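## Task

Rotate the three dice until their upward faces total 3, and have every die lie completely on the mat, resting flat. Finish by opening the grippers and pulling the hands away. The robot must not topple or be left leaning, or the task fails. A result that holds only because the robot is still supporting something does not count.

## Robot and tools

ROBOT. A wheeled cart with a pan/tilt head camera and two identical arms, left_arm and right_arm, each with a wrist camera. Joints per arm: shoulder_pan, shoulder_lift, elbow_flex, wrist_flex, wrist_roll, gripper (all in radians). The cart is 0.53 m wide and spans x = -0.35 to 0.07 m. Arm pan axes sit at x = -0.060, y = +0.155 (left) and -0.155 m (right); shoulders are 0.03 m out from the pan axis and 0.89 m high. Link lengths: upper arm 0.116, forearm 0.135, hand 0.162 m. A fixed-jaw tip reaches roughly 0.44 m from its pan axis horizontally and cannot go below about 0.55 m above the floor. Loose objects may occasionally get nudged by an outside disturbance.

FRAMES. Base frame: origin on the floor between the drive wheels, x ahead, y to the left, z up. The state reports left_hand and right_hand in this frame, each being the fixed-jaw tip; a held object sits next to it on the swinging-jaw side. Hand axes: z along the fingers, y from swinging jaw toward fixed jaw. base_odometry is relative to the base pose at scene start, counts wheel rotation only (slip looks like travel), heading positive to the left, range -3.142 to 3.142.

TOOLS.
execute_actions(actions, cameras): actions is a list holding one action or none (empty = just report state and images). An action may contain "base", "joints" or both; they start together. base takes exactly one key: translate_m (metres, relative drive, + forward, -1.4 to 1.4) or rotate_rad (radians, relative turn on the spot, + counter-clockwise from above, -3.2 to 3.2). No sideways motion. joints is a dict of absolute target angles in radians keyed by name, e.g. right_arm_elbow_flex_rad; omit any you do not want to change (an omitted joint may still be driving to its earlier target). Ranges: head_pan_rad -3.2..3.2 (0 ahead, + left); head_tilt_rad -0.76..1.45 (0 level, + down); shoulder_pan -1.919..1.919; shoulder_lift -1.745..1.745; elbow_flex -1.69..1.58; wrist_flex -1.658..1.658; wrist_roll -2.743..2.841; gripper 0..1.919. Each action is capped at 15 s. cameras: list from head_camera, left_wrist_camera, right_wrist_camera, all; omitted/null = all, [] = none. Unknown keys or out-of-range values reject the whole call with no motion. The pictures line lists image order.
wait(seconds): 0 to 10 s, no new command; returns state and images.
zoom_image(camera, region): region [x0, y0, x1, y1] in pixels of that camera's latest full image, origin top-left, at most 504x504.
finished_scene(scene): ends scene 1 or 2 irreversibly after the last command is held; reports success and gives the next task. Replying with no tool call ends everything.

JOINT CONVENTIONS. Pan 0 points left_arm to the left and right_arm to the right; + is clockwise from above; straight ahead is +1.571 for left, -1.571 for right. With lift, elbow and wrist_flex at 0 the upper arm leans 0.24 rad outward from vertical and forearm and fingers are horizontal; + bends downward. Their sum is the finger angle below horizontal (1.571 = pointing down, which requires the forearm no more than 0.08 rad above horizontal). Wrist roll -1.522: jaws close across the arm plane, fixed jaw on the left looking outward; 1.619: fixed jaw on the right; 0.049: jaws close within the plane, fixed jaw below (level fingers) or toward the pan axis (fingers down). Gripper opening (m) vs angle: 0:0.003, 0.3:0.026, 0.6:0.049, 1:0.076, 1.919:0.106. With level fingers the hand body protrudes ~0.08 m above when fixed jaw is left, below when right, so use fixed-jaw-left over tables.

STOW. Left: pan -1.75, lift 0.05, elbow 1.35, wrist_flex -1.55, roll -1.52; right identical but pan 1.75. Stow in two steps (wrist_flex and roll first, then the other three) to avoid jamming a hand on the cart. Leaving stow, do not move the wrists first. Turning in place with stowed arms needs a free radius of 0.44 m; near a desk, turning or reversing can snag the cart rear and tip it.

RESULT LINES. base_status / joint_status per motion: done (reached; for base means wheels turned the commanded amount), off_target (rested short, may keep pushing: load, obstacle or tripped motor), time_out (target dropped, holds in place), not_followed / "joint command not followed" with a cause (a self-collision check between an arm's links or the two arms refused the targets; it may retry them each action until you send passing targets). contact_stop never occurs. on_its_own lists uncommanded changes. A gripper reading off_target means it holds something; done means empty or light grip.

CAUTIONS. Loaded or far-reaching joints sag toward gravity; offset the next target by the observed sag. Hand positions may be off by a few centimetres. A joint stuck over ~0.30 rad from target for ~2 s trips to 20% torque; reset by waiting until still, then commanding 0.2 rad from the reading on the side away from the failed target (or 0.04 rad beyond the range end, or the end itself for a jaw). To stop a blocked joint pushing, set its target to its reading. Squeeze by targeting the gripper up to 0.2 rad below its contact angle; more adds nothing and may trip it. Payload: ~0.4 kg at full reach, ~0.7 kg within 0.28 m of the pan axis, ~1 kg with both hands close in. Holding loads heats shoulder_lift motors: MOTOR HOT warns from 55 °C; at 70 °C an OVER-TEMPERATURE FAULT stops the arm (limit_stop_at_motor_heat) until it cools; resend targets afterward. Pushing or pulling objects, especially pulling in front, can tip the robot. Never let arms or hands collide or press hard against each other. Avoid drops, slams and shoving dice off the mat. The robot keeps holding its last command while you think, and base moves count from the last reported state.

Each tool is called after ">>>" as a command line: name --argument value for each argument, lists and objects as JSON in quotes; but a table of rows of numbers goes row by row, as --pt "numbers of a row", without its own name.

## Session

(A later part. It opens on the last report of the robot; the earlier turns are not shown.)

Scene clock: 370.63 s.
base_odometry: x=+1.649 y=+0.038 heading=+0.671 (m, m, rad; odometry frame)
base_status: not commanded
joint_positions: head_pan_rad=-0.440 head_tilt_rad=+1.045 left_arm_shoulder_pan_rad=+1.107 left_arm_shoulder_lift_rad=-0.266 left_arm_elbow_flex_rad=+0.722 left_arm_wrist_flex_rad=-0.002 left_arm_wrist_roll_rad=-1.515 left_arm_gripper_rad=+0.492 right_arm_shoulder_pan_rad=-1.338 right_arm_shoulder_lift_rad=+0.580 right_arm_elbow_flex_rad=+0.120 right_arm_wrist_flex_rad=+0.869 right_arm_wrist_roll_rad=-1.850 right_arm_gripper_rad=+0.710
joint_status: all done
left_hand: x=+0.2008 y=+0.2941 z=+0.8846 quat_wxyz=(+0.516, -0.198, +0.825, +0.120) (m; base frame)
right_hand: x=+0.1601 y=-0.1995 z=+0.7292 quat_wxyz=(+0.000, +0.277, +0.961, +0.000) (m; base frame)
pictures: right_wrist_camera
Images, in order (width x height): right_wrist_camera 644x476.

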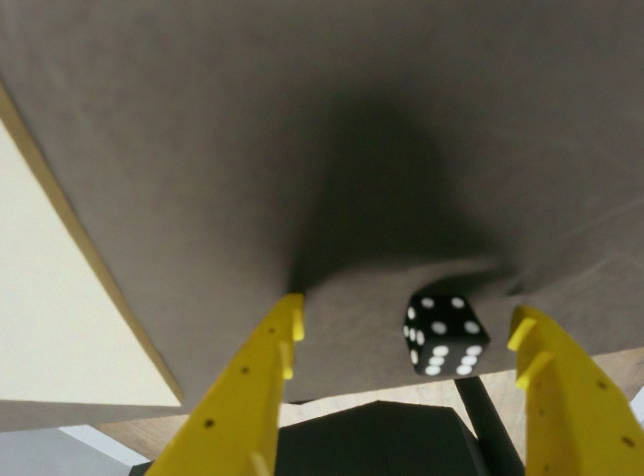

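>>> execute_actions --actions '[{"joints": {"right_arm_gripper_rad": 0.02}}]' --cameras '["right_wrist_camera"]'

Scene clock: 378.13 s.
base_odometry: x=+1.649 y=+0.038 heading=+0.671 (m, m, rad; odometry frame)
base_status: not commanded
joint_positions: head_pan_rad=-0.440 head_tilt_rad=+1.045 left_arm_shoulder_pan_rad=+1.107 left_arm_shoulder_lift_rad=-0.266 left_arm_elbow_flex_rad=+0.722 left_arm_wrist_flex_rad=-0.002 left_arm_wrist_roll_rad=-1.515 left_arm_gripper_rad=+0.492 right_arm_shoulder_pan_rad=-1.334 right_arm_shoulder_lift_rad=+0.582 right_arm_elbow_flex_rad=+0.111 right_arm_wrist_flex_rad=+0.869 right_arm_wrist_roll_rad=-1.850 right_arm_gripper_rad=+0.031
joint_status: all done
left_hand: x=+0.2008 y=+0.2941 z=+0.8846 quat_wxyz=(+0.516, -0.198, +0.825, +0.120) (m; base frame)
right_hand: x=+0.1618 y=-0.2010 z=+0.7299 quat_wxyz=(+0.004, +0.279, +0.960, +0.000) (m; base frame)
pictures: right_wrist_camera
Images, in order (width x height): right_wrist_camera 644x476.

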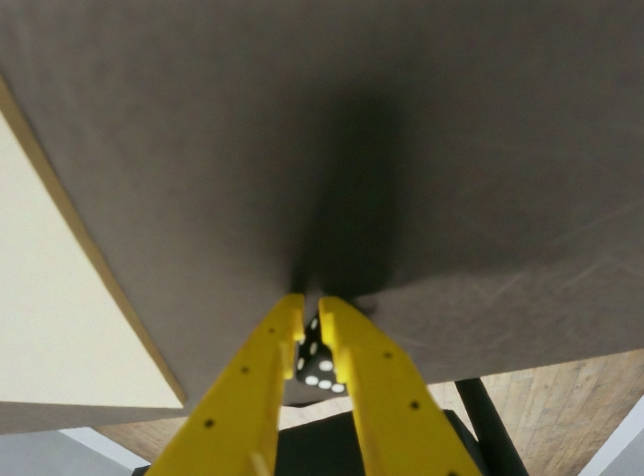

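>>> execute_actions --actions '[{"joints": {"right_arm_shoulder_lift_rad": 0.32, "right_arm_elbow_flex_rad": 0.24, "right_arm_wrist_flex_rad": 0.985}}]' --cameras '[]'

>>> execute_actions --actions '[{"joints": {"right_arm_gripper_rad": 0.7}}]' --cameras '["head_camera", "right_wrist_camera"]'

Scene clock: 381.90 s.
base_odometry: x=+1.649 y=+0.038 heading=+0.671 (m, m, rad; odometry frame)
base_status: not commanded
joint_positions: head_pan_rad=-0.440 head_tilt_rad=+1.045 left_arm_shoulder_pan_rad=+1.107 left_arm_shoulder_lift_rad=-0.266 left_arm_elbow_flex_rad=+0.722 left_arm_wrist_flex_rad=-0.002 left_arm_wrist_roll_rad=-1.515 left_arm_gripper_rad=+0.492 right_arm_shoulder_pan_rad=-1.334 right_arm_shoulder_lift_rad=+0.366 right_arm_elbow_flex_rad=+0.242 right_arm_wrist_flex_rad=+0.978 right_arm_wrist_roll_rad=-1.850 right_arm_gripper_rad=+0.030
joint_status: all done
left_hand: x=+0.2008 y=+0.2941 z=+0.8846 quat_wxyz=(+0.516, -0.198, +0.825, +0.120) (m; base frame)
right_hand: x=+0.1463 y=-0.1973 z=+0.7558 quat_wxyz=(-0.007, +0.279, +0.960, +0.000) (m; base frame)
pictures: none
No camera images: the call's "cameras" was empty. Leave "cameras" out to get every camera's image.

Scene clock: 382.77 s.
base_odometry: x=+1.649 y=+0.038 heading=+0.671 (m, m, rad; odometry frame)
base_status: not commanded
joint_positions: head_pan_rad=-0.440 head_tilt_rad=+1.045 left_arm_shoulder_pan_rad=+1.107 left_arm_shoulder_lift_rad=-0.266 left_arm_elbow_flex_rad=+0.722 left_arm_wrist_flex_rad=-0.002 left_arm_wrist_roll_rad=-1.515 left_arm_gripper_rad=+0.492 right_arm_shoulder_pan_rad=-1.334 right_arm_shoulder_lift_rad=+0.366 right_arm_elbow_flex_rad=+0.242 right_arm_wrist_flex_rad=+0.978 right_arm_wrist_roll_rad=-1.850 right_arm_gripper_rad=+0.689
joint_status: all done
left_hand: x=+0.2008 y=+0.2941 z=+0.8846 quat_wxyz=(+0.516, -0.198, +0.825, +0.120) (m; base frame)
right_hand: x=+0.1463 y=-0.1973 z=+0.7558 quat_wxyz=(-0.007, +0.279, +0.960, +0.000) (m; base frame)
pictures: head_camera, right_wrist_camera
Images, in order (width x height): head_camera 644x476, right_wrist_camera 644x476.

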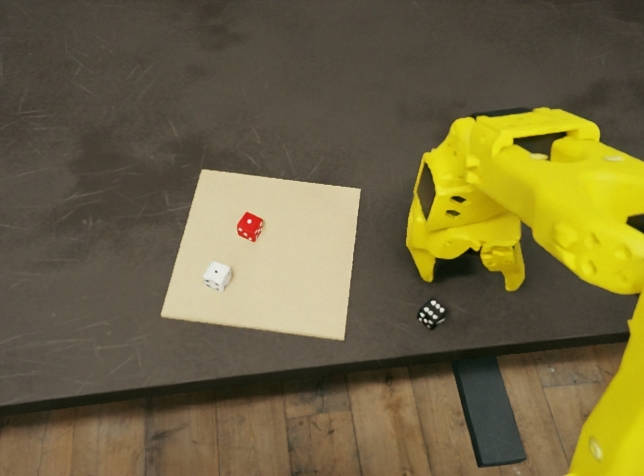

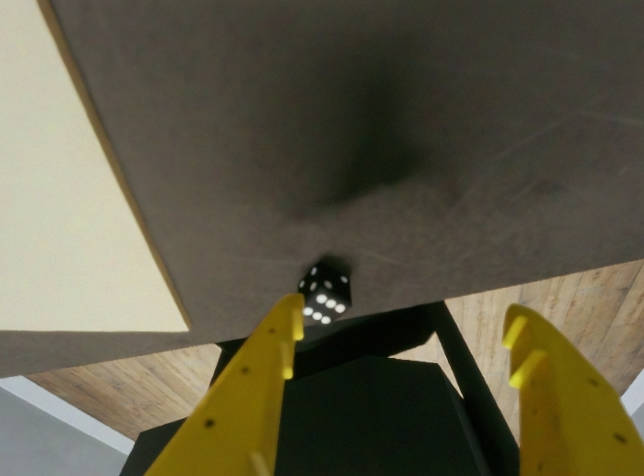

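>>> zoom_image --camera "right_wrist_camera" --region '[270, 235, 390, 355]'

Region (270, 235, 390, 355) of right_wrist_camera's 644x476 image, scaled by 4.200.

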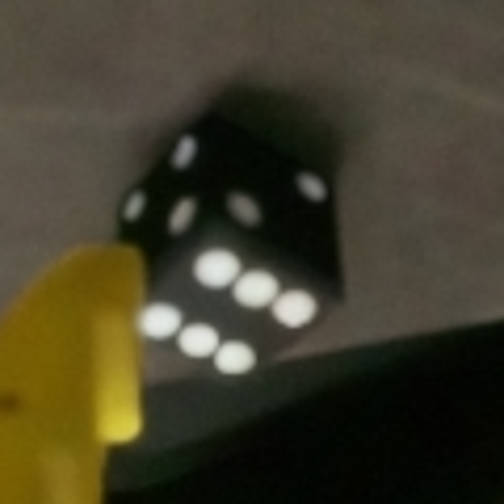

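>>> execute_actions --actions '[{"joints": {"right_arm_shoulder_pan_rad": -1.43, "right_arm_wrist_roll_rad": -2.40}}]' --cameras '["right_wrist_camera"]'

Scene clock: 392.77 s.
base_odometry: x=+1.649 y=+0.038 heading=+0.671 (m, m, rad; odometry frame)
base_status: not commanded
joint_positions: head_pan_rad=-0.440 head_tilt_rad=+1.045 left_arm_shoulder_pan_rad=+1.107 left_arm_shoulder_lift_rad=-0.266 left_arm_elbow_flex_rad=+0.722 left_arm_wrist_flex_rad=-0.002 left_arm_wrist_roll_rad=-1.515 left_arm_gripper_rad=+0.492 right_arm_shoulder_pan_rad=-1.421 right_arm_shoulder_lift_rad=+0.366 right_arm_elbow_flex_rad=+0.242 right_arm_wrist_flex_rad=+0.978 right_arm_wrist_roll_rad=-2.390 right_arm_gripper_rad=+0.690
joint_status: all done
left_hand: x=+0.2008 y=+0.2941 z=+0.8846 quat_wxyz=(+0.516, -0.198, +0.825, +0.120) (m; base frame)
right_hand: x=+0.1524 y=-0.1819 z=+0.7558 quat_wxyz=(-0.007, +0.487, +0.873, -0.003) (m; base frame)
pictures: right_wrist_camera
Images, in order (width x height): right_wrist_camera 644x476.

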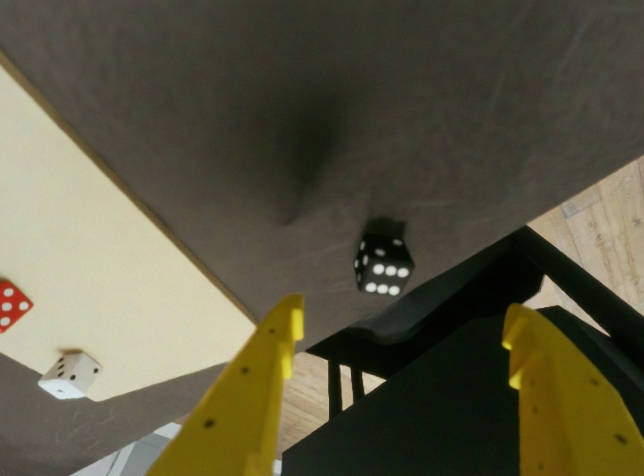

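>>> execute_actions --actions '[{"joints": {"right_arm_shoulder_pan_rad": -1.455, "right_arm_shoulder_lift_rad": 0.405, "right_arm_elbow_flex_rad": 0.305, "right_arm_wrist_flex_rad": 0.845, "right_arm_wrist_roll_rad": -2.52}}]' --cameras '["right_wrist_camera"]'

Scene clock: 400.50 s.
base_odometry: x=+1.649 y=+0.038 heading=+0.671 (m, m, rad; odometry frame)
base_status: not commanded
joint_positions: head_pan_rad=-0.440 head_tilt_rad=+1.045 left_arm_shoulder_pan_rad=+1.107 left_arm_shoulder_lift_rad=-0.266 left_arm_elbow_flex_rad=+0.722 left_arm_wrist_flex_rad=-0.002 left_arm_wrist_roll_rad=-1.515 left_arm_gripper_rad=+0.492 right_arm_shoulder_pan_rad=-1.446 right_arm_shoulder_lift_rad=+0.418 right_arm_elbow_flex_rad=+0.306 right_arm_wrist_flex_rad=+0.852 right_arm_wrist_roll_rad=-2.510 right_arm_gripper_rad=+0.690
joint_status: all done
left_hand: x=+0.2008 y=+0.2941 z=+0.8846 quat_wxyz=(+0.516, -0.198, +0.825, +0.120) (m; base frame)
right_hand: x=+0.1506 y=-0.1771 z=+0.7395 quat_wxyz=(-0.003, +0.528, +0.849, -0.001) (m; base frame)
pictures: right_wrist_camera
Images, in order (width x height): right_wrist_camera 644x476.

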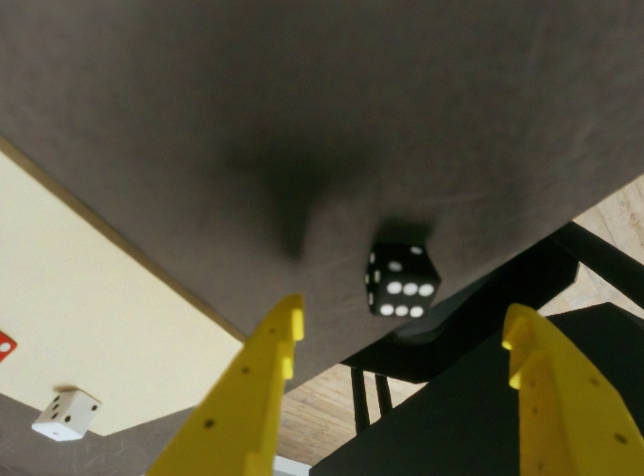

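>>> execute_actions --actions '[{"joints": {"right_arm_shoulder_lift_rad": 0.462, "right_arm_elbow_flex_rad": 0.305, "right_arm_wrist_flex_rad": 0.787}}]' --cameras '["right_wrist_camera"]'

Scene clock: 404.40 s.
base_odometry: x=+1.649 y=+0.038 heading=+0.671 (m, m, rad; odometry frame)
base_status: not commanded
joint_positions: head_pan_rad=-0.440 head_tilt_rad=+1.045 left_arm_shoulder_pan_rad=+1.107 left_arm_shoulder_lift_rad=-0.266 left_arm_elbow_flex_rad=+0.722 left_arm_wrist_flex_rad=-0.002 left_arm_wrist_roll_rad=-1.515 left_arm_gripper_rad=+0.492 right_arm_shoulder_pan_rad=-1.446 right_arm_shoulder_lift_rad=+0.475 right_arm_elbow_flex_rad=+0.306 right_arm_wrist_flex_rad=+0.794 right_arm_wrist_roll_rad=-2.510 right_arm_gripper_rad=+0.690
joint_status: all done
left_hand: x=+0.2008 y=+0.2941 z=+0.8846 quat_wxyz=(+0.516, -0.198, +0.825, +0.120) (m; base frame)
right_hand: x=+0.1510 y=-0.1771 z=+0.7295 quat_wxyz=(-0.002, +0.528, +0.849, -0.001) (m; base frame)
pictures: right_wrist_camera
Images, in order (width x height): right_wrist_camera 644x476.

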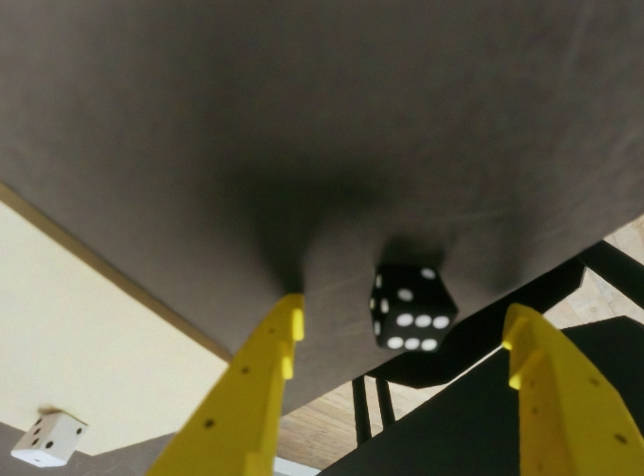

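>>> execute_actions --actions '[{"joints": {"right_arm_gripper_rad": 0.02}}]' --cameras '["right_wrist_camera"]'

Scene clock: 407.23 s.
base_odometry: x=+1.649 y=+0.038 heading=+0.671 (m, m, rad; odometry frame)
base_status: not commanded
joint_positions: head_pan_rad=-0.440 head_tilt_rad=+1.045 left_arm_shoulder_pan_rad=+1.107 left_arm_shoulder_lift_rad=-0.266 left_arm_elbow_flex_rad=+0.722 left_arm_wrist_flex_rad=-0.002 left_arm_wrist_roll_rad=-1.515 left_arm_gripper_rad=+0.492 right_arm_shoulder_pan_rad=-1.446 right_arm_shoulder_lift_rad=+0.475 right_arm_elbow_flex_rad=+0.306 right_arm_wrist_flex_rad=+0.794 right_arm_wrist_roll_rad=-2.510 right_arm_gripper_rad=+0.175
joint_status: right_arm_gripper_rad off_target (ended at +0.175, target +0.020)
left_hand: x=+0.2008 y=+0.2941 z=+0.8846 quat_wxyz=(+0.516, -0.198, +0.825, +0.120) (m; base frame)
right_hand: x=+0.1510 y=-0.1771 z=+0.7295 quat_wxyz=(-0.002, +0.528, +0.849, -0.001) (m; base frame)
pictures: right_wrist_camera
Images, in order (width x height): right_wrist_camera 644x476.

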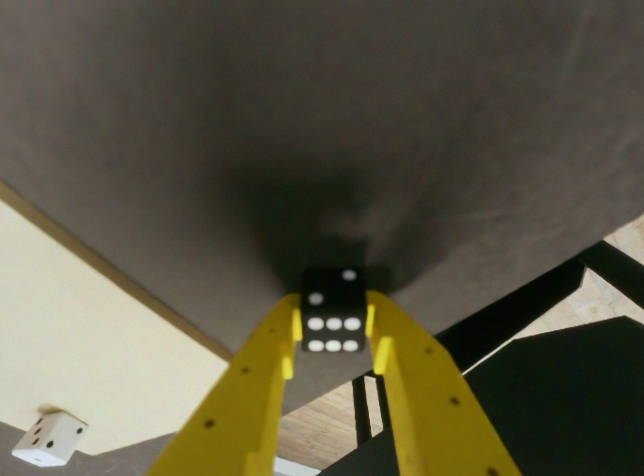

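>>> execute_actions --actions '[{"joints": {"right_arm_shoulder_lift_rad": 0.2, "right_arm_elbow_flex_rad": 0.25, "right_arm_wrist_flex_rad": 1.05}}]' --cameras '[]'

>>> execute_actions --actions '[{"joints": {"right_arm_shoulder_pan_rad": -1.40, "right_arm_shoulder_lift_rad": 0.75, "right_arm_elbow_flex_rad": 0.93, "right_arm_wrist_flex_rad": -1.40, "right_arm_wrist_roll_rad": -1.522}}]' --cameras '["head_camera", "right_wrist_camera"]'

Scene clock: 415.57 s.
base_odometry: x=+1.649 y=+0.038 heading=+0.671 (m, m, rad; odometry frame)
base_status: not commanded
joint_positions: head_pan_rad=-0.440 head_tilt_rad=+1.045 left_arm_shoulder_pan_rad=+1.107 left_arm_shoulder_lift_rad=-0.266 left_arm_elbow_flex_rad=+0.722 left_arm_wrist_flex_rad=-0.002 left_arm_wrist_roll_rad=-1.515 left_arm_gripper_rad=+0.492 right_arm_shoulder_pan_rad=-1.446 right_arm_shoulder_lift_rad=+0.245 right_arm_elbow_flex_rad=+0.282 right_arm_wrist_flex_rad=+1.043 right_arm_wrist_roll_rad=-2.510 right_arm_gripper_rad=+0.175
joint_status: all done
left_hand: x=+0.2008 y=+0.2941 z=+0.8846 quat_wxyz=(+0.516, -0.198, +0.825, +0.120) (m; base frame)
right_hand: x=+0.1498 y=-0.1770 z=+0.7727 quat_wxyz=(+0.001, +0.528, +0.849, +0.000) (m; base frame)
pictures: none
No camera images: the call's "cameras" was empty. Leave "cameras" out to get every camera's image.

Scene clock: 417.93 s.
base_odometry: x=+1.649 y=+0.039 heading=+0.671 (m, m, rad; odometry frame)
base_status: not commanded
joint_positions: head_pan_rad=-0.441 head_tilt_rad=+1.046 left_arm_shoulder_pan_rad=+1.107 left_arm_shoulder_lift_rad=-0.270 left_arm_elbow_flex_rad=+0.722 left_arm_wrist_flex_rad=-0.002 left_arm_wrist_roll_rad=-1.515 left_arm_gripper_rad=+0.492 right_arm_shoulder_pan_rad=-1.409 right_arm_shoulder_lift_rad=+0.760 right_arm_elbow_flex_rad=+0.926 right_arm_wrist_flex_rad=-1.384 right_arm_wrist_roll_rad=-1.531 right_arm_gripper_rad=+0.175
joint_status: all done
left_hand: x=+0.2008 y=+0.2941 z=+0.8859 quat_wxyz=(+0.518, -0.198, +0.823, +0.120) (m; base frame)
right_hand: x=+0.2089 y=-0.1911 z=+0.7739 quat_wxyz=(+0.591, +0.069, +0.802, -0.045) (m; base frame)
pictures: head_camera, right_wrist_camera
Images, in order (width x height): head_camera 644x476, right_wrist_camera 644x476.

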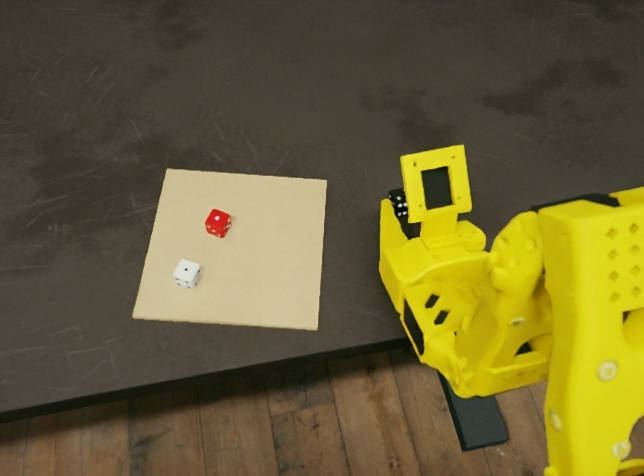

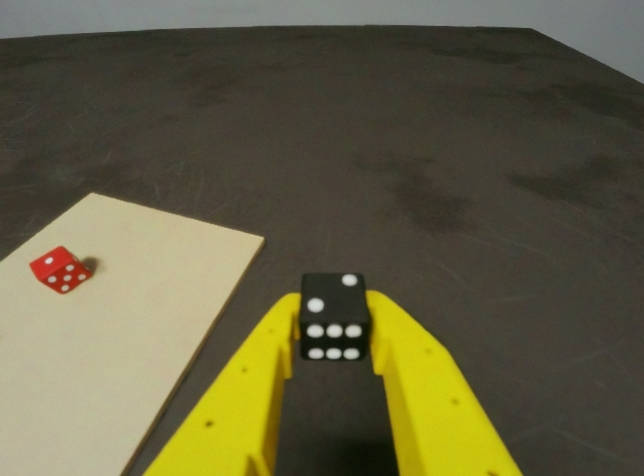

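>>> execute_actions --actions '[{"joints": {"right_arm_shoulder_lift_rad": 1.07, "right_arm_elbow_flex_rad": 0.715, "right_arm_wrist_flex_rad": -1.50}}]' --cameras '["right_wrist_camera"]'

Scene clock: 422.30 s.
base_odometry: x=+1.649 y=+0.039 heading=+0.671 (m, m, rad; odometry frame)
base_status: not commanded
joint_positions: head_pan_rad=-0.441 head_tilt_rad=+1.046 left_arm_shoulder_pan_rad=+1.107 left_arm_shoulder_lift_rad=-0.270 left_arm_elbow_flex_rad=+0.722 left_arm_wrist_flex_rad=-0.002 left_arm_wrist_roll_rad=-1.515 left_arm_gripper_rad=+0.492 right_arm_shoulder_pan_rad=-1.409 right_arm_shoulder_lift_rad=+1.079 right_arm_elbow_flex_rad=+0.729 right_arm_wrist_flex_rad=-1.482 right_arm_wrist_roll_rad=-1.531 right_arm_gripper_rad=+0.175
joint_status: all done
left_hand: x=+0.2008 y=+0.2941 z=+0.8859 quat_wxyz=(+0.518, -0.198, +0.823, +0.120) (m; base frame)
right_hand: x=+0.2059 y=-0.1906 z=+0.7386 quat_wxyz=(+0.581, +0.069, +0.810, -0.045) (m; base frame)
pictures: right_wrist_camera
Images, in order (width x height): right_wrist_camera 644x476.

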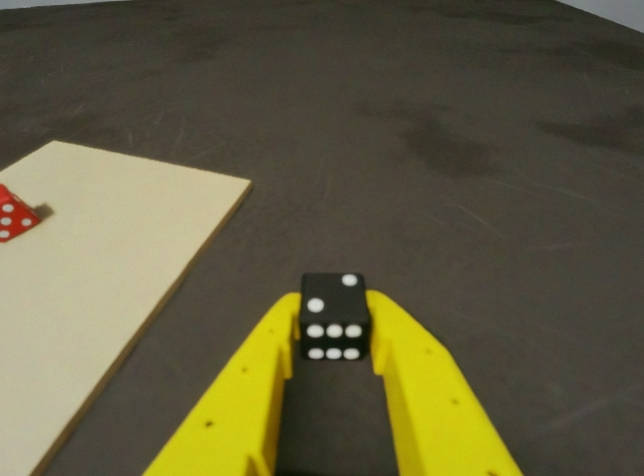

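>>> execute_actions --actions '[{"joints": {"right_arm_shoulder_lift_rad": 1.13, "right_arm_elbow_flex_rad": 0.68, "right_arm_wrist_flex_rad": -1.52}}]' --cameras '["right_wrist_camera"]'

Scene clock: 425.70 s.
base_odometry: x=+1.649 y=+0.039 heading=+0.671 (m, m, rad; odometry frame)
base_status: not commanded
joint_positions: head_pan_rad=-0.441 head_tilt_rad=+1.046 left_arm_shoulder_pan_rad=+1.107 left_arm_shoulder_lift_rad=-0.270 left_arm_elbow_flex_rad=+0.722 left_arm_wrist_flex_rad=-0.002 left_arm_wrist_roll_rad=-1.515 left_arm_gripper_rad=+0.492 right_arm_shoulder_pan_rad=-1.409 right_arm_shoulder_lift_rad=+1.140 right_arm_elbow_flex_rad=+0.693 right_arm_wrist_flex_rad=-1.504 right_arm_wrist_roll_rad=-1.531 right_arm_gripper_rad=+0.175
joint_status: all done
left_hand: x=+0.2008 y=+0.2941 z=+0.8859 quat_wxyz=(+0.518, -0.198, +0.823, +0.120) (m; base frame)
right_hand: x=+0.2041 y=-0.1903 z=+0.7318 quat_wxyz=(+0.580, +0.069, +0.810, -0.044) (m; base frame)
pictures: right_wrist_camera
Images, in order (width x height): right_wrist_camera 644x476.

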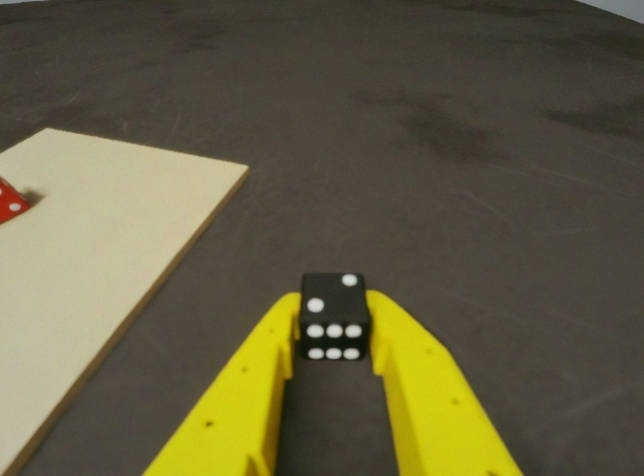

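>>> execute_actions --actions '[{"joints": {"right_arm_shoulder_lift_rad": 1.19, "right_arm_elbow_flex_rad": 0.64, "right_arm_wrist_flex_rad": -1.54}}]' --cameras '["right_wrist_camera"]'

Scene clock: 429.17 s.
base_odometry: x=+1.649 y=+0.039 heading=+0.671 (m, m, rad; odometry frame)
base_status: not commanded
joint_positions: head_pan_rad=-0.441 head_tilt_rad=+1.046 left_arm_shoulder_pan_rad=+1.107 left_arm_shoulder_lift_rad=-0.270 left_arm_elbow_flex_rad=+0.722 left_arm_wrist_flex_rad=-0.002 left_arm_wrist_roll_rad=-1.515 left_arm_gripper_rad=+0.492 right_arm_shoulder_pan_rad=-1.409 right_arm_shoulder_lift_rad=+1.194 right_arm_elbow_flex_rad=+0.650 right_arm_wrist_flex_rad=-1.530 right_arm_wrist_roll_rad=-1.531 right_arm_gripper_rad=+0.175
joint_status: all done
left_hand: x=+0.2008 y=+0.2941 z=+0.8859 quat_wxyz=(+0.518, -0.198, +0.823, +0.120) (m; base frame)
right_hand: x=+0.2044 y=-0.1903 z=+0.7283 quat_wxyz=(+0.586, +0.069, +0.806, -0.045) (m; base frame)
pictures: right_wrist_camera
Images, in order (width x height): right_wrist_camera 644x476.

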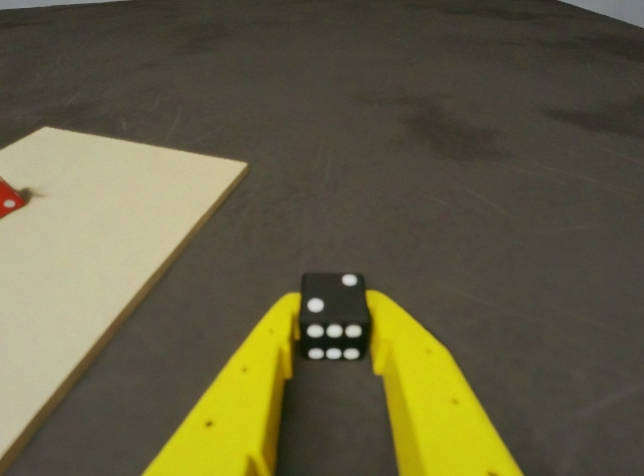

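>>> execute_actions --actions '[{"joints": {"right_arm_gripper_rad": 0.5}}]' --cameras '["right_wrist_camera"]'

>>> execute_actions --actions '[{"joints": {"right_arm_shoulder_pan_rad": -1.43, "right_arm_shoulder_lift_rad": 0.70, "right_arm_elbow_flex_rad": 0.93, "right_arm_wrist_flex_rad": -1.40}}]' --cameras '[]'

Scene clock: 435.50 s.
base_odometry: x=+1.649 y=+0.039 heading=+0.671 (m, m, rad; odometry frame)
base_status: not commanded
joint_positions: head_pan_rad=-0.441 head_tilt_rad=+1.046 left_arm_shoulder_pan_rad=+1.107 left_arm_shoulder_lift_rad=-0.270 left_arm_elbow_flex_rad=+0.722 left_arm_wrist_flex_rad=-0.002 left_arm_wrist_roll_rad=-1.515 left_arm_gripper_rad=+0.492 right_arm_shoulder_pan_rad=-1.409 right_arm_shoulder_lift_rad=+1.196 right_arm_elbow_flex_rad=+0.648 right_arm_wrist_flex_rad=-1.530 right_arm_wrist_roll_rad=-1.531 right_arm_gripper_rad=+0.489
joint_status: all done
left_hand: x=+0.2008 y=+0.2941 z=+0.8859 quat_wxyz=(+0.518, -0.198, +0.823, +0.120) (m; base frame)
right_hand: x=+0.2044 y=-0.1904 z=+0.7282 quat_wxyz=(+0.586, +0.069, +0.806, -0.045) (m; base frame)
pictures: right_wrist_camera
Images, in order (width x height): right_wrist_camera 644x476.

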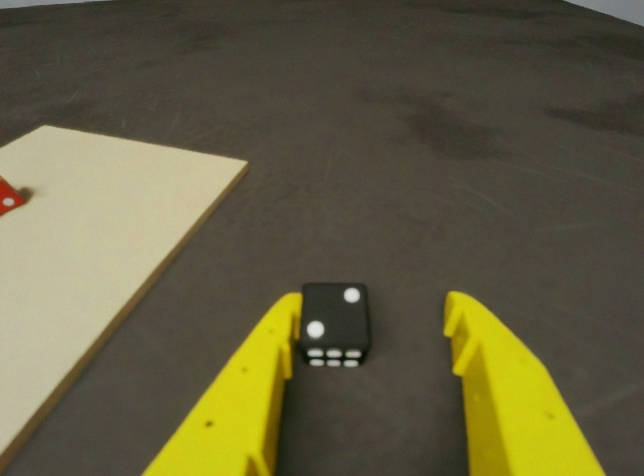

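Scene clock: 436.60 s.
base_odometry: x=+1.649 y=+0.039 heading=+0.671 (m, m, rad; odometry frame)
base_status: not commanded
joint_positions: head_pan_rad=-0.441 head_tilt_rad=+1.046 left_arm_shoulder_pan_rad=+1.107 left_arm_shoulder_lift_rad=-0.270 left_arm_elbow_flex_rad=+0.722 left_arm_wrist_flex_rad=-0.002 left_arm_wrist_roll_rad=-1.515 left_arm_gripper_rad=+0.492 right_arm_shoulder_pan_rad=-1.421 right_arm_shoulder_lift_rad=+0.740 right_arm_elbow_flex_rad=+0.926 right_arm_wrist_flex_rad=-1.401 right_arm_wrist_roll_rad=-1.531 right_arm_gripper_rad=+0.491
joint_status: all done
left_hand: x=+0.2008 y=+0.2941 z=+0.8859 quat_wxyz=(+0.518, -0.198, +0.823, +0.120) (m; base frame)
right_hand: x=+0.2123 y=-0.1882 z=+0.7813 quat_wxyz=(+0.606, +0.063, +0.792, -0.043) (m; base frame)
pictures: none
No camera images: the call's "cameras" was empty. Leave "cameras" out to get every camera's image.

>>> execute_actions --actions '[{"joints": {"right_arm_shoulder_pan_rad": -1.48, "right_arm_shoulder_lift_rad": 0.64, "right_arm_elbow_flex_rad": -0.56, "right_arm_wrist_flex_rad": 1.43, "right_arm_gripper_rad": 0.7}}]' --cameras '["right_wrist_camera"]'

Scene clock: 447.37 s.
base_odometry: x=+1.649 y=+0.039 heading=+0.671 (m, m, rad; odometry frame)
base_status: not commanded
joint_positions: head_pan_rad=-0.441 head_tilt_rad=+1.046 left_arm_shoulder_pan_rad=+1.107 left_arm_shoulder_lift_rad=-0.270 left_arm_elbow_flex_rad=+0.722 left_arm_wrist_flex_rad=-0.002 left_arm_wrist_roll_rad=-1.515 left_arm_gripper_rad=+0.492 right_arm_shoulder_pan_rad=-1.472 right_arm_shoulder_lift_rad=+0.685 right_arm_elbow_flex_rad=-0.522 right_arm_wrist_flex_rad=+1.423 right_arm_wrist_roll_rad=-1.531 right_arm_gripper_rad=+0.690
joint_status: all done
left_hand: x=+0.2008 y=+0.2941 z=+0.8859 quat_wxyz=(+0.518, -0.198, +0.823, +0.120) (m; base frame)
right_hand: x=+0.1942 y=-0.1725 z=+0.7863 quat_wxyz=(-0.007, +0.054, +0.999, +0.000) (m; base frame)
pictures: right_wrist_camera
Images, in order (width x height): right_wrist_camera 644x476.

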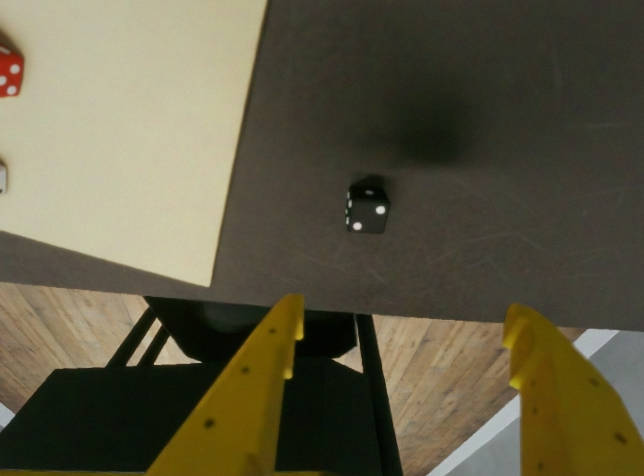

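>>> execute_actions --actions '[{"joints": {"right_arm_shoulder_lift_rad": 0.79, "right_arm_elbow_flex_rad": -0.425, "right_arm_wrist_flex_rad": 1.185, "right_arm_wrist_roll_rad": -1.59}}]' --cameras '["right_wrist_camera"]'

Scene clock: 452.13 s.
base_odometry: x=+1.649 y=+0.039 heading=+0.671 (m, m, rad; odometry frame)
base_status: not commanded
joint_positions: head_pan_rad=-0.441 head_tilt_rad=+1.046 left_arm_shoulder_pan_rad=+1.107 left_arm_shoulder_lift_rad=-0.270 left_arm_elbow_flex_rad=+0.722 left_arm_wrist_flex_rad=-0.002 left_arm_wrist_roll_rad=-1.515 left_arm_gripper_rad=+0.492 right_arm_shoulder_pan_rad=-1.472 right_arm_shoulder_lift_rad=+0.812 right_arm_elbow_flex_rad=-0.421 right_arm_wrist_flex_rad=+1.191 right_arm_wrist_roll_rad=-1.580 right_arm_gripper_rad=+0.690
joint_status: all done
left_hand: x=+0.2008 y=+0.2941 z=+0.8859 quat_wxyz=(+0.518, -0.198, +0.823, +0.120) (m; base frame)
right_hand: x=+0.1959 y=-0.1726 z=+0.7440 quat_wxyz=(-0.006, +0.078, +0.997, +0.000) (m; base frame)
pictures: right_wrist_camera
Images, in order (width x height): right_wrist_camera 644x476.

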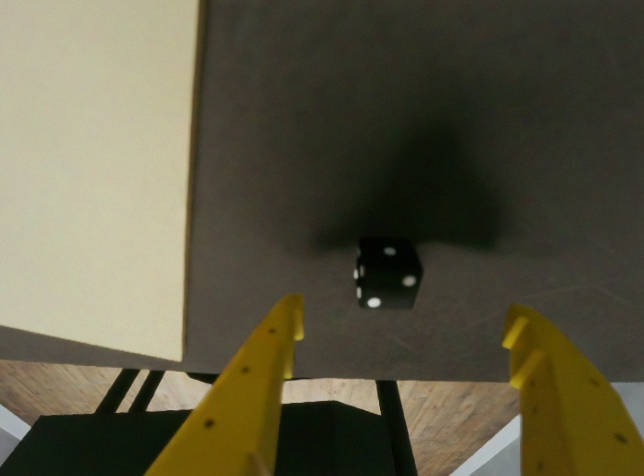

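>>> execute_actions --actions '[{"joints": {"right_arm_shoulder_lift_rad": 0.815, "right_arm_elbow_flex_rad": -0.355, "right_arm_wrist_flex_rad": 1.08}}]' --cameras '["right_wrist_camera"]'

Scene clock: 456.37 s.
base_odometry: x=+1.649 y=+0.039 heading=+0.671 (m, m, rad; odometry frame)
base_status: not commanded
joint_positions: head_pan_rad=-0.441 head_tilt_rad=+1.046 left_arm_shoulder_pan_rad=+1.107 left_arm_shoulder_lift_rad=-0.270 left_arm_elbow_flex_rad=+0.722 left_arm_wrist_flex_rad=-0.002 left_arm_wrist_roll_rad=-1.515 left_arm_gripper_rad=+0.492 right_arm_shoulder_pan_rad=-1.472 right_arm_shoulder_lift_rad=+0.838 right_arm_elbow_flex_rad=-0.354 right_arm_wrist_flex_rad=+1.089 right_arm_wrist_roll_rad=-1.580 right_arm_gripper_rad=+0.690
joint_status: all done
left_hand: x=+0.2008 y=+0.2941 z=+0.8859 quat_wxyz=(+0.518, -0.198, +0.823, +0.120) (m; base frame)
right_hand: x=+0.1939 y=-0.1725 z=+0.7297 quat_wxyz=(-0.001, +0.078, +0.997, +0.000) (m; base frame)
pictures: right_wrist_camera
Images, in order (width x height): right_wrist_camera 644x476.

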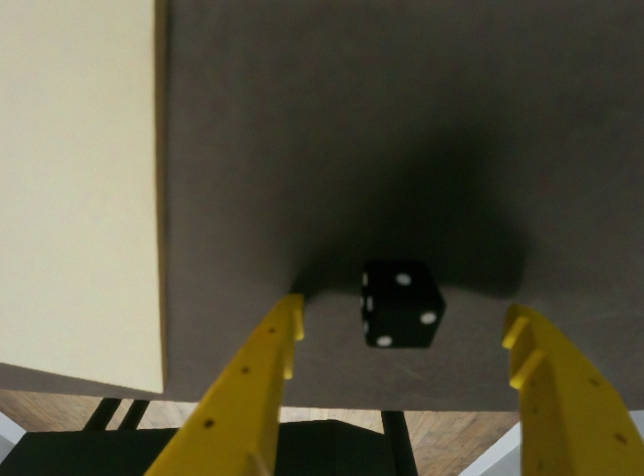

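>>> execute_actions --actions '[{"joints": {"right_arm_gripper_rad": 0.02}}]' --cameras '["right_wrist_camera"]'

Scene clock: 459.33 s.
base_odometry: x=+1.649 y=+0.039 heading=+0.671 (m, m, rad; odometry frame)
base_status: not commanded
joint_positions: head_pan_rad=-0.441 head_tilt_rad=+1.046 left_arm_shoulder_pan_rad=+1.107 left_arm_shoulder_lift_rad=-0.270 left_arm_elbow_flex_rad=+0.722 left_arm_wrist_flex_rad=-0.002 left_arm_wrist_roll_rad=-1.515 left_arm_gripper_rad=+0.492 right_arm_shoulder_pan_rad=-1.472 right_arm_shoulder_lift_rad=+0.835 right_arm_elbow_flex_rad=-0.354 right_arm_wrist_flex_rad=+1.089 right_arm_wrist_roll_rad=-1.580 right_arm_gripper_rad=+0.175
joint_status: right_arm_gripper_rad off_target (ended at +0.175, target +0.020)
left_hand: x=+0.2008 y=+0.2941 z=+0.8859 quat_wxyz=(+0.518, -0.198, +0.823, +0.120) (m; base frame)
right_hand: x=+0.1944 y=-0.1725 z=+0.7304 quat_wxyz=(+0.000, +0.078, +0.997, +0.000) (m; base frame)
pictures: right_wrist_camera
Images, in order (width x height): right_wrist_camera 644x476.

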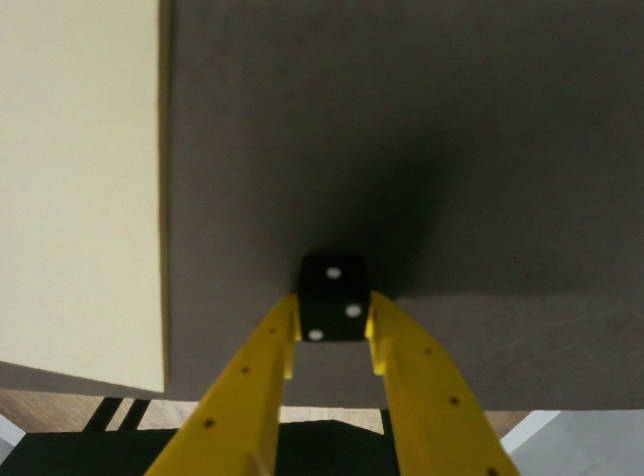

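>>> execute_actions --actions '[{"joints": {"right_arm_shoulder_pan_rad": -1.76, "right_arm_shoulder_lift_rad": 0.62, "right_arm_wrist_flex_rad": -1.31, "right_arm_wrist_roll_rad": -1.522}}]' --cameras '[]'

>>> execute_actions --actions '[{"joints": {"right_arm_shoulder_lift_rad": 0.82, "right_arm_elbow_flex_rad": 0.75}}]' --cameras '["head_camera", "right_wrist_camera"]'

Scene clock: 471.17 s.
base_odometry: x=+1.649 y=+0.039 heading=+0.671 (m, m, rad; odometry frame)
base_status: not commanded
joint_positions: head_pan_rad=-0.441 head_tilt_rad=+1.046 left_arm_shoulder_pan_rad=+1.107 left_arm_shoulder_lift_rad=-0.270 left_arm_elbow_flex_rad=+0.722 left_arm_wrist_flex_rad=-0.002 left_arm_wrist_roll_rad=-1.515 left_arm_gripper_rad=+0.492 right_arm_shoulder_pan_rad=-1.753 right_arm_shoulder_lift_rad=+0.680 right_arm_elbow_flex_rad=-0.349 right_arm_wrist_flex_rad=-1.298 right_arm_wrist_roll_rad=-1.531 right_arm_gripper_rad=+0.175
joint_status: all done
left_hand: x=+0.2008 y=+0.2941 z=+0.8859 quat_wxyz=(+0.518, -0.198, +0.823, +0.120) (m; base frame)
right_hand: x=+0.2765 y=-0.0853 z=+1.0570 quat_wxyz=(+0.950, -0.026, +0.296, +0.091) (m; base frame)
pictures: none
No camera images: the call's "cameras" was empty. Leave "cameras" out to get every camera's image.

Scene clock: 472.63 s.
base_odometry: x=+1.649 y=+0.039 heading=+0.671 (m, m, rad; odometry frame)
base_status: not commanded
joint_positions: head_pan_rad=-0.441 head_tilt_rad=+1.046 left_arm_shoulder_pan_rad=+1.107 left_arm_shoulder_lift_rad=-0.270 left_arm_elbow_flex_rad=+0.722 left_arm_wrist_flex_rad=-0.002 left_arm_wrist_roll_rad=-1.515 left_arm_gripper_rad=+0.492 right_arm_shoulder_pan_rad=-1.753 right_arm_shoulder_lift_rad=+0.844 right_arm_elbow_flex_rad=+0.748 right_arm_wrist_flex_rad=-1.298 right_arm_wrist_roll_rad=-1.531 right_arm_gripper_rad=+0.175
joint_status: all done
left_hand: x=+0.2008 y=+0.2941 z=+0.8859 quat_wxyz=(+0.518, -0.198, +0.823, +0.120) (m; base frame)
right_hand: x=+0.2229 y=-0.0952 z=+0.7662 quat_wxyz=(+0.593, -0.069, +0.800, +0.057) (m; base frame)
pictures: head_camera, right_wrist_camera
Images, in order (width x height): head_camera 644x476, right_wrist_camera 644x476.

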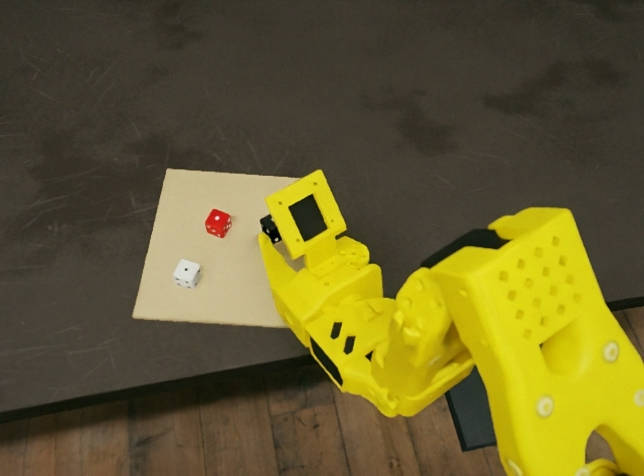

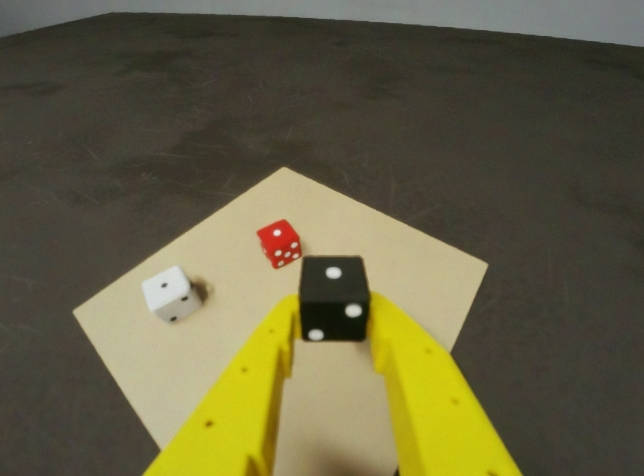

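>>> execute_actions --actions '[{"joints": {"right_arm_shoulder_lift_rad": 1.145, "right_arm_elbow_flex_rad": 0.505, "right_arm_wrist_flex_rad": -1.41}}]' --cameras '["right_wrist_camera"]'

Scene clock: 476.60 s.
base_odometry: x=+1.649 y=+0.039 heading=+0.671 (m, m, rad; odometry frame)
base_status: not commanded
joint_positions: head_pan_rad=-0.441 head_tilt_rad=+1.046 left_arm_shoulder_pan_rad=+1.107 left_arm_shoulder_lift_rad=-0.270 left_arm_elbow_flex_rad=+0.722 left_arm_wrist_flex_rad=-0.002 left_arm_wrist_roll_rad=-1.515 left_arm_gripper_rad=+0.492 right_arm_shoulder_pan_rad=-1.753 right_arm_shoulder_lift_rad=+1.157 right_arm_elbow_flex_rad=+0.522 right_arm_wrist_flex_rad=-1.393 right_arm_wrist_roll_rad=-1.531 right_arm_gripper_rad=+0.175
joint_status: all done
left_hand: x=+0.2008 y=+0.2941 z=+0.8859 quat_wxyz=(+0.518, -0.198, +0.823, +0.120) (m; base frame)
right_hand: x=+0.2230 y=-0.0951 z=+0.7334 quat_wxyz=(+0.596, -0.069, +0.798, +0.057) (m; base frame)
pictures: right_wrist_camera
Images, in order (width x height): right_wrist_camera 644x476.

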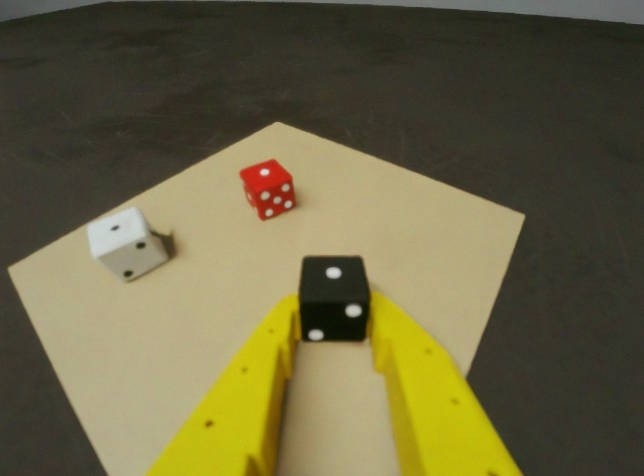

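>>> execute_actions --actions '[{"joints": {"right_arm_shoulder_lift_rad": 1.175, "right_arm_elbow_flex_rad": 0.485, "right_arm_wrist_flex_rad": -1.42}}]' --cameras '[]'

>>> execute_actions --actions '[{"joints": {"right_arm_gripper_rad": 0.5}}]' --cameras '["right_wrist_camera"]'

Scene clock: 480.93 s.
base_odometry: x=+1.649 y=+0.039 heading=+0.671 (m, m, rad; odometry frame)
base_status: not commanded
joint_positions: head_pan_rad=-0.441 head_tilt_rad=+1.046 left_arm_shoulder_pan_rad=+1.107 left_arm_shoulder_lift_rad=-0.270 left_arm_elbow_flex_rad=+0.722 left_arm_wrist_flex_rad=-0.002 left_arm_wrist_roll_rad=-1.515 left_arm_gripper_rad=+0.492 right_arm_shoulder_pan_rad=-1.753 right_arm_shoulder_lift_rad=+1.183 right_arm_elbow_flex_rad=+0.499 right_arm_wrist_flex_rad=-1.407 right_arm_wrist_roll_rad=-1.531 right_arm_gripper_rad=+0.175
joint_status: all done
left_hand: x=+0.2008 y=+0.2941 z=+0.8859 quat_wxyz=(+0.518, -0.198, +0.823, +0.120) (m; base frame)
right_hand: x=+0.2236 y=-0.0950 z=+0.7321 quat_wxyz=(+0.601, -0.069, +0.795, +0.057) (m; base frame)
pictures: none
No camera images: the call's "cameras" was empty. Leave "cameras" out to get every camera's image.

Scene clock: 481.70 s.
base_odometry: x=+1.649 y=+0.039 heading=+0.671 (m, m, rad; odometry frame)
base_status: not commanded
joint_positions: head_pan_rad=-0.441 head_tilt_rad=+1.046 left_arm_shoulder_pan_rad=+1.107 left_arm_shoulder_lift_rad=-0.270 left_arm_elbow_flex_rad=+0.722 left_arm_wrist_flex_rad=-0.002 left_arm_wrist_roll_rad=-1.515 left_arm_gripper_rad=+0.492 right_arm_shoulder_pan_rad=-1.753 right_arm_shoulder_lift_rad=+1.183 right_arm_elbow_flex_rad=+0.498 right_arm_wrist_flex_rad=-1.407 right_arm_wrist_roll_rad=-1.531 right_arm_gripper_rad=+0.489
joint_status: all done
left_hand: x=+0.2008 y=+0.2941 z=+0.8859 quat_wxyz=(+0.518, -0.198, +0.823, +0.120) (m; base frame)
right_hand: x=+0.2238 y=-0.0950 z=+0.7324 quat_wxyz=(+0.601, -0.069, +0.794, +0.057) (m; base frame)
pictures: right_wrist_camera
Images, in order (width x height): right_wrist_camera 644x476.

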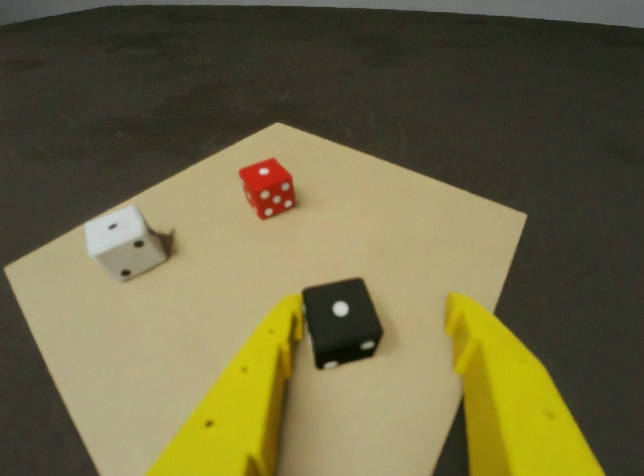

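Placed with 1 up. Lift clear and back away.

>>> execute_actions --actions '[{"joints": {"right_arm_shoulder_pan_rad": -1.775, "right_arm_shoulder_lift_rad": 0.80, "right_arm_elbow_flex_rad": 0.75, "right_arm_wrist_flex_rad": -1.31}}]' --cameras '[]'

>>> execute_actions --actions '[{"joints": {"right_arm_shoulder_pan_rad": -1.2, "right_arm_shoulder_lift_rad": -0.3, "right_arm_elbow_flex_rad": 0.7, "right_arm_wrist_flex_rad": -0.3}}]' --cameras '["head_camera"]'

Scene clock: 486.50 s.
base_odometry: x=+1.649 y=+0.039 heading=+0.671 (m, m, rad; odometry frame)
base_status: not commanded
joint_positions: head_pan_rad=-0.441 head_tilt_rad=+1.046 left_arm_shoulder_pan_rad=+1.107 left_arm_shoulder_lift_rad=-0.270 left_arm_elbow_flex_rad=+0.722 left_arm_wrist_flex_rad=-0.002 left_arm_wrist_roll_rad=-1.515 left_arm_gripper_rad=+0.492 right_arm_shoulder_pan_rad=-1.766 right_arm_shoulder_lift_rad=+0.844 right_arm_elbow_flex_rad=+0.748 right_arm_wrist_flex_rad=-1.312 right_arm_wrist_roll_rad=-1.531 right_arm_gripper_rad=+0.491
joint_status: all done
left_hand: x=+0.2008 y=+0.2941 z=+0.8859 quat_wxyz=(+0.518, -0.198, +0.823, +0.120) (m; base frame)
right_hand: x=+0.2227 y=-0.0911 z=+0.7683 quat_wxyz=(+0.598, -0.074, +0.795, +0.061) (m; base frame)
pictures: none
No camera images: the call's "cameras" was empty. Leave "cameras" out to get every camera's image.

Scene clock: 487.97 s.
base_odometry: x=+1.649 y=+0.039 heading=+0.671 (m, m, rad; odometry frame)
base_status: not commanded
joint_positions: head_pan_rad=-0.441 head_tilt_rad=+1.046 left_arm_shoulder_pan_rad=+1.107 left_arm_shoulder_lift_rad=-0.270 left_arm_elbow_flex_rad=+0.722 left_arm_wrist_flex_rad=-0.002 left_arm_wrist_roll_rad=-1.515 left_arm_gripper_rad=+0.492 right_arm_shoulder_pan_rad=-1.208 right_arm_shoulder_lift_rad=-0.262 right_arm_elbow_flex_rad=+0.723 right_arm_wrist_flex_rad=-0.301 right_arm_wrist_roll_rad=-1.531 right_arm_gripper_rad=+0.491
joint_status: all done
left_hand: x=+0.2008 y=+0.2941 z=+0.8859 quat_wxyz=(+0.518, -0.198, +0.823, +0.120) (m; base frame)
right_hand: x=+0.2324 y=-0.2577 z=+0.9287 quat_wxyz=(+0.638, +0.141, +0.748, -0.114) (m; base frame)
pictures: head_camera
Images, in order (width x height): head_camera 644x476.

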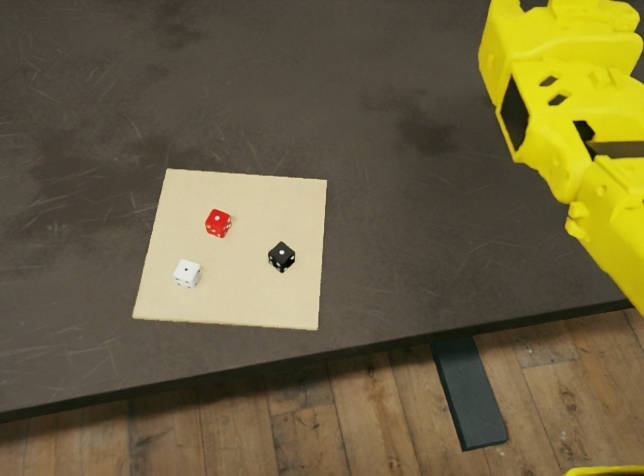

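All three show 1 and sit on the mat; arms are clear.

>>> finished_scene --scene 1

The scene is finished: the task was done.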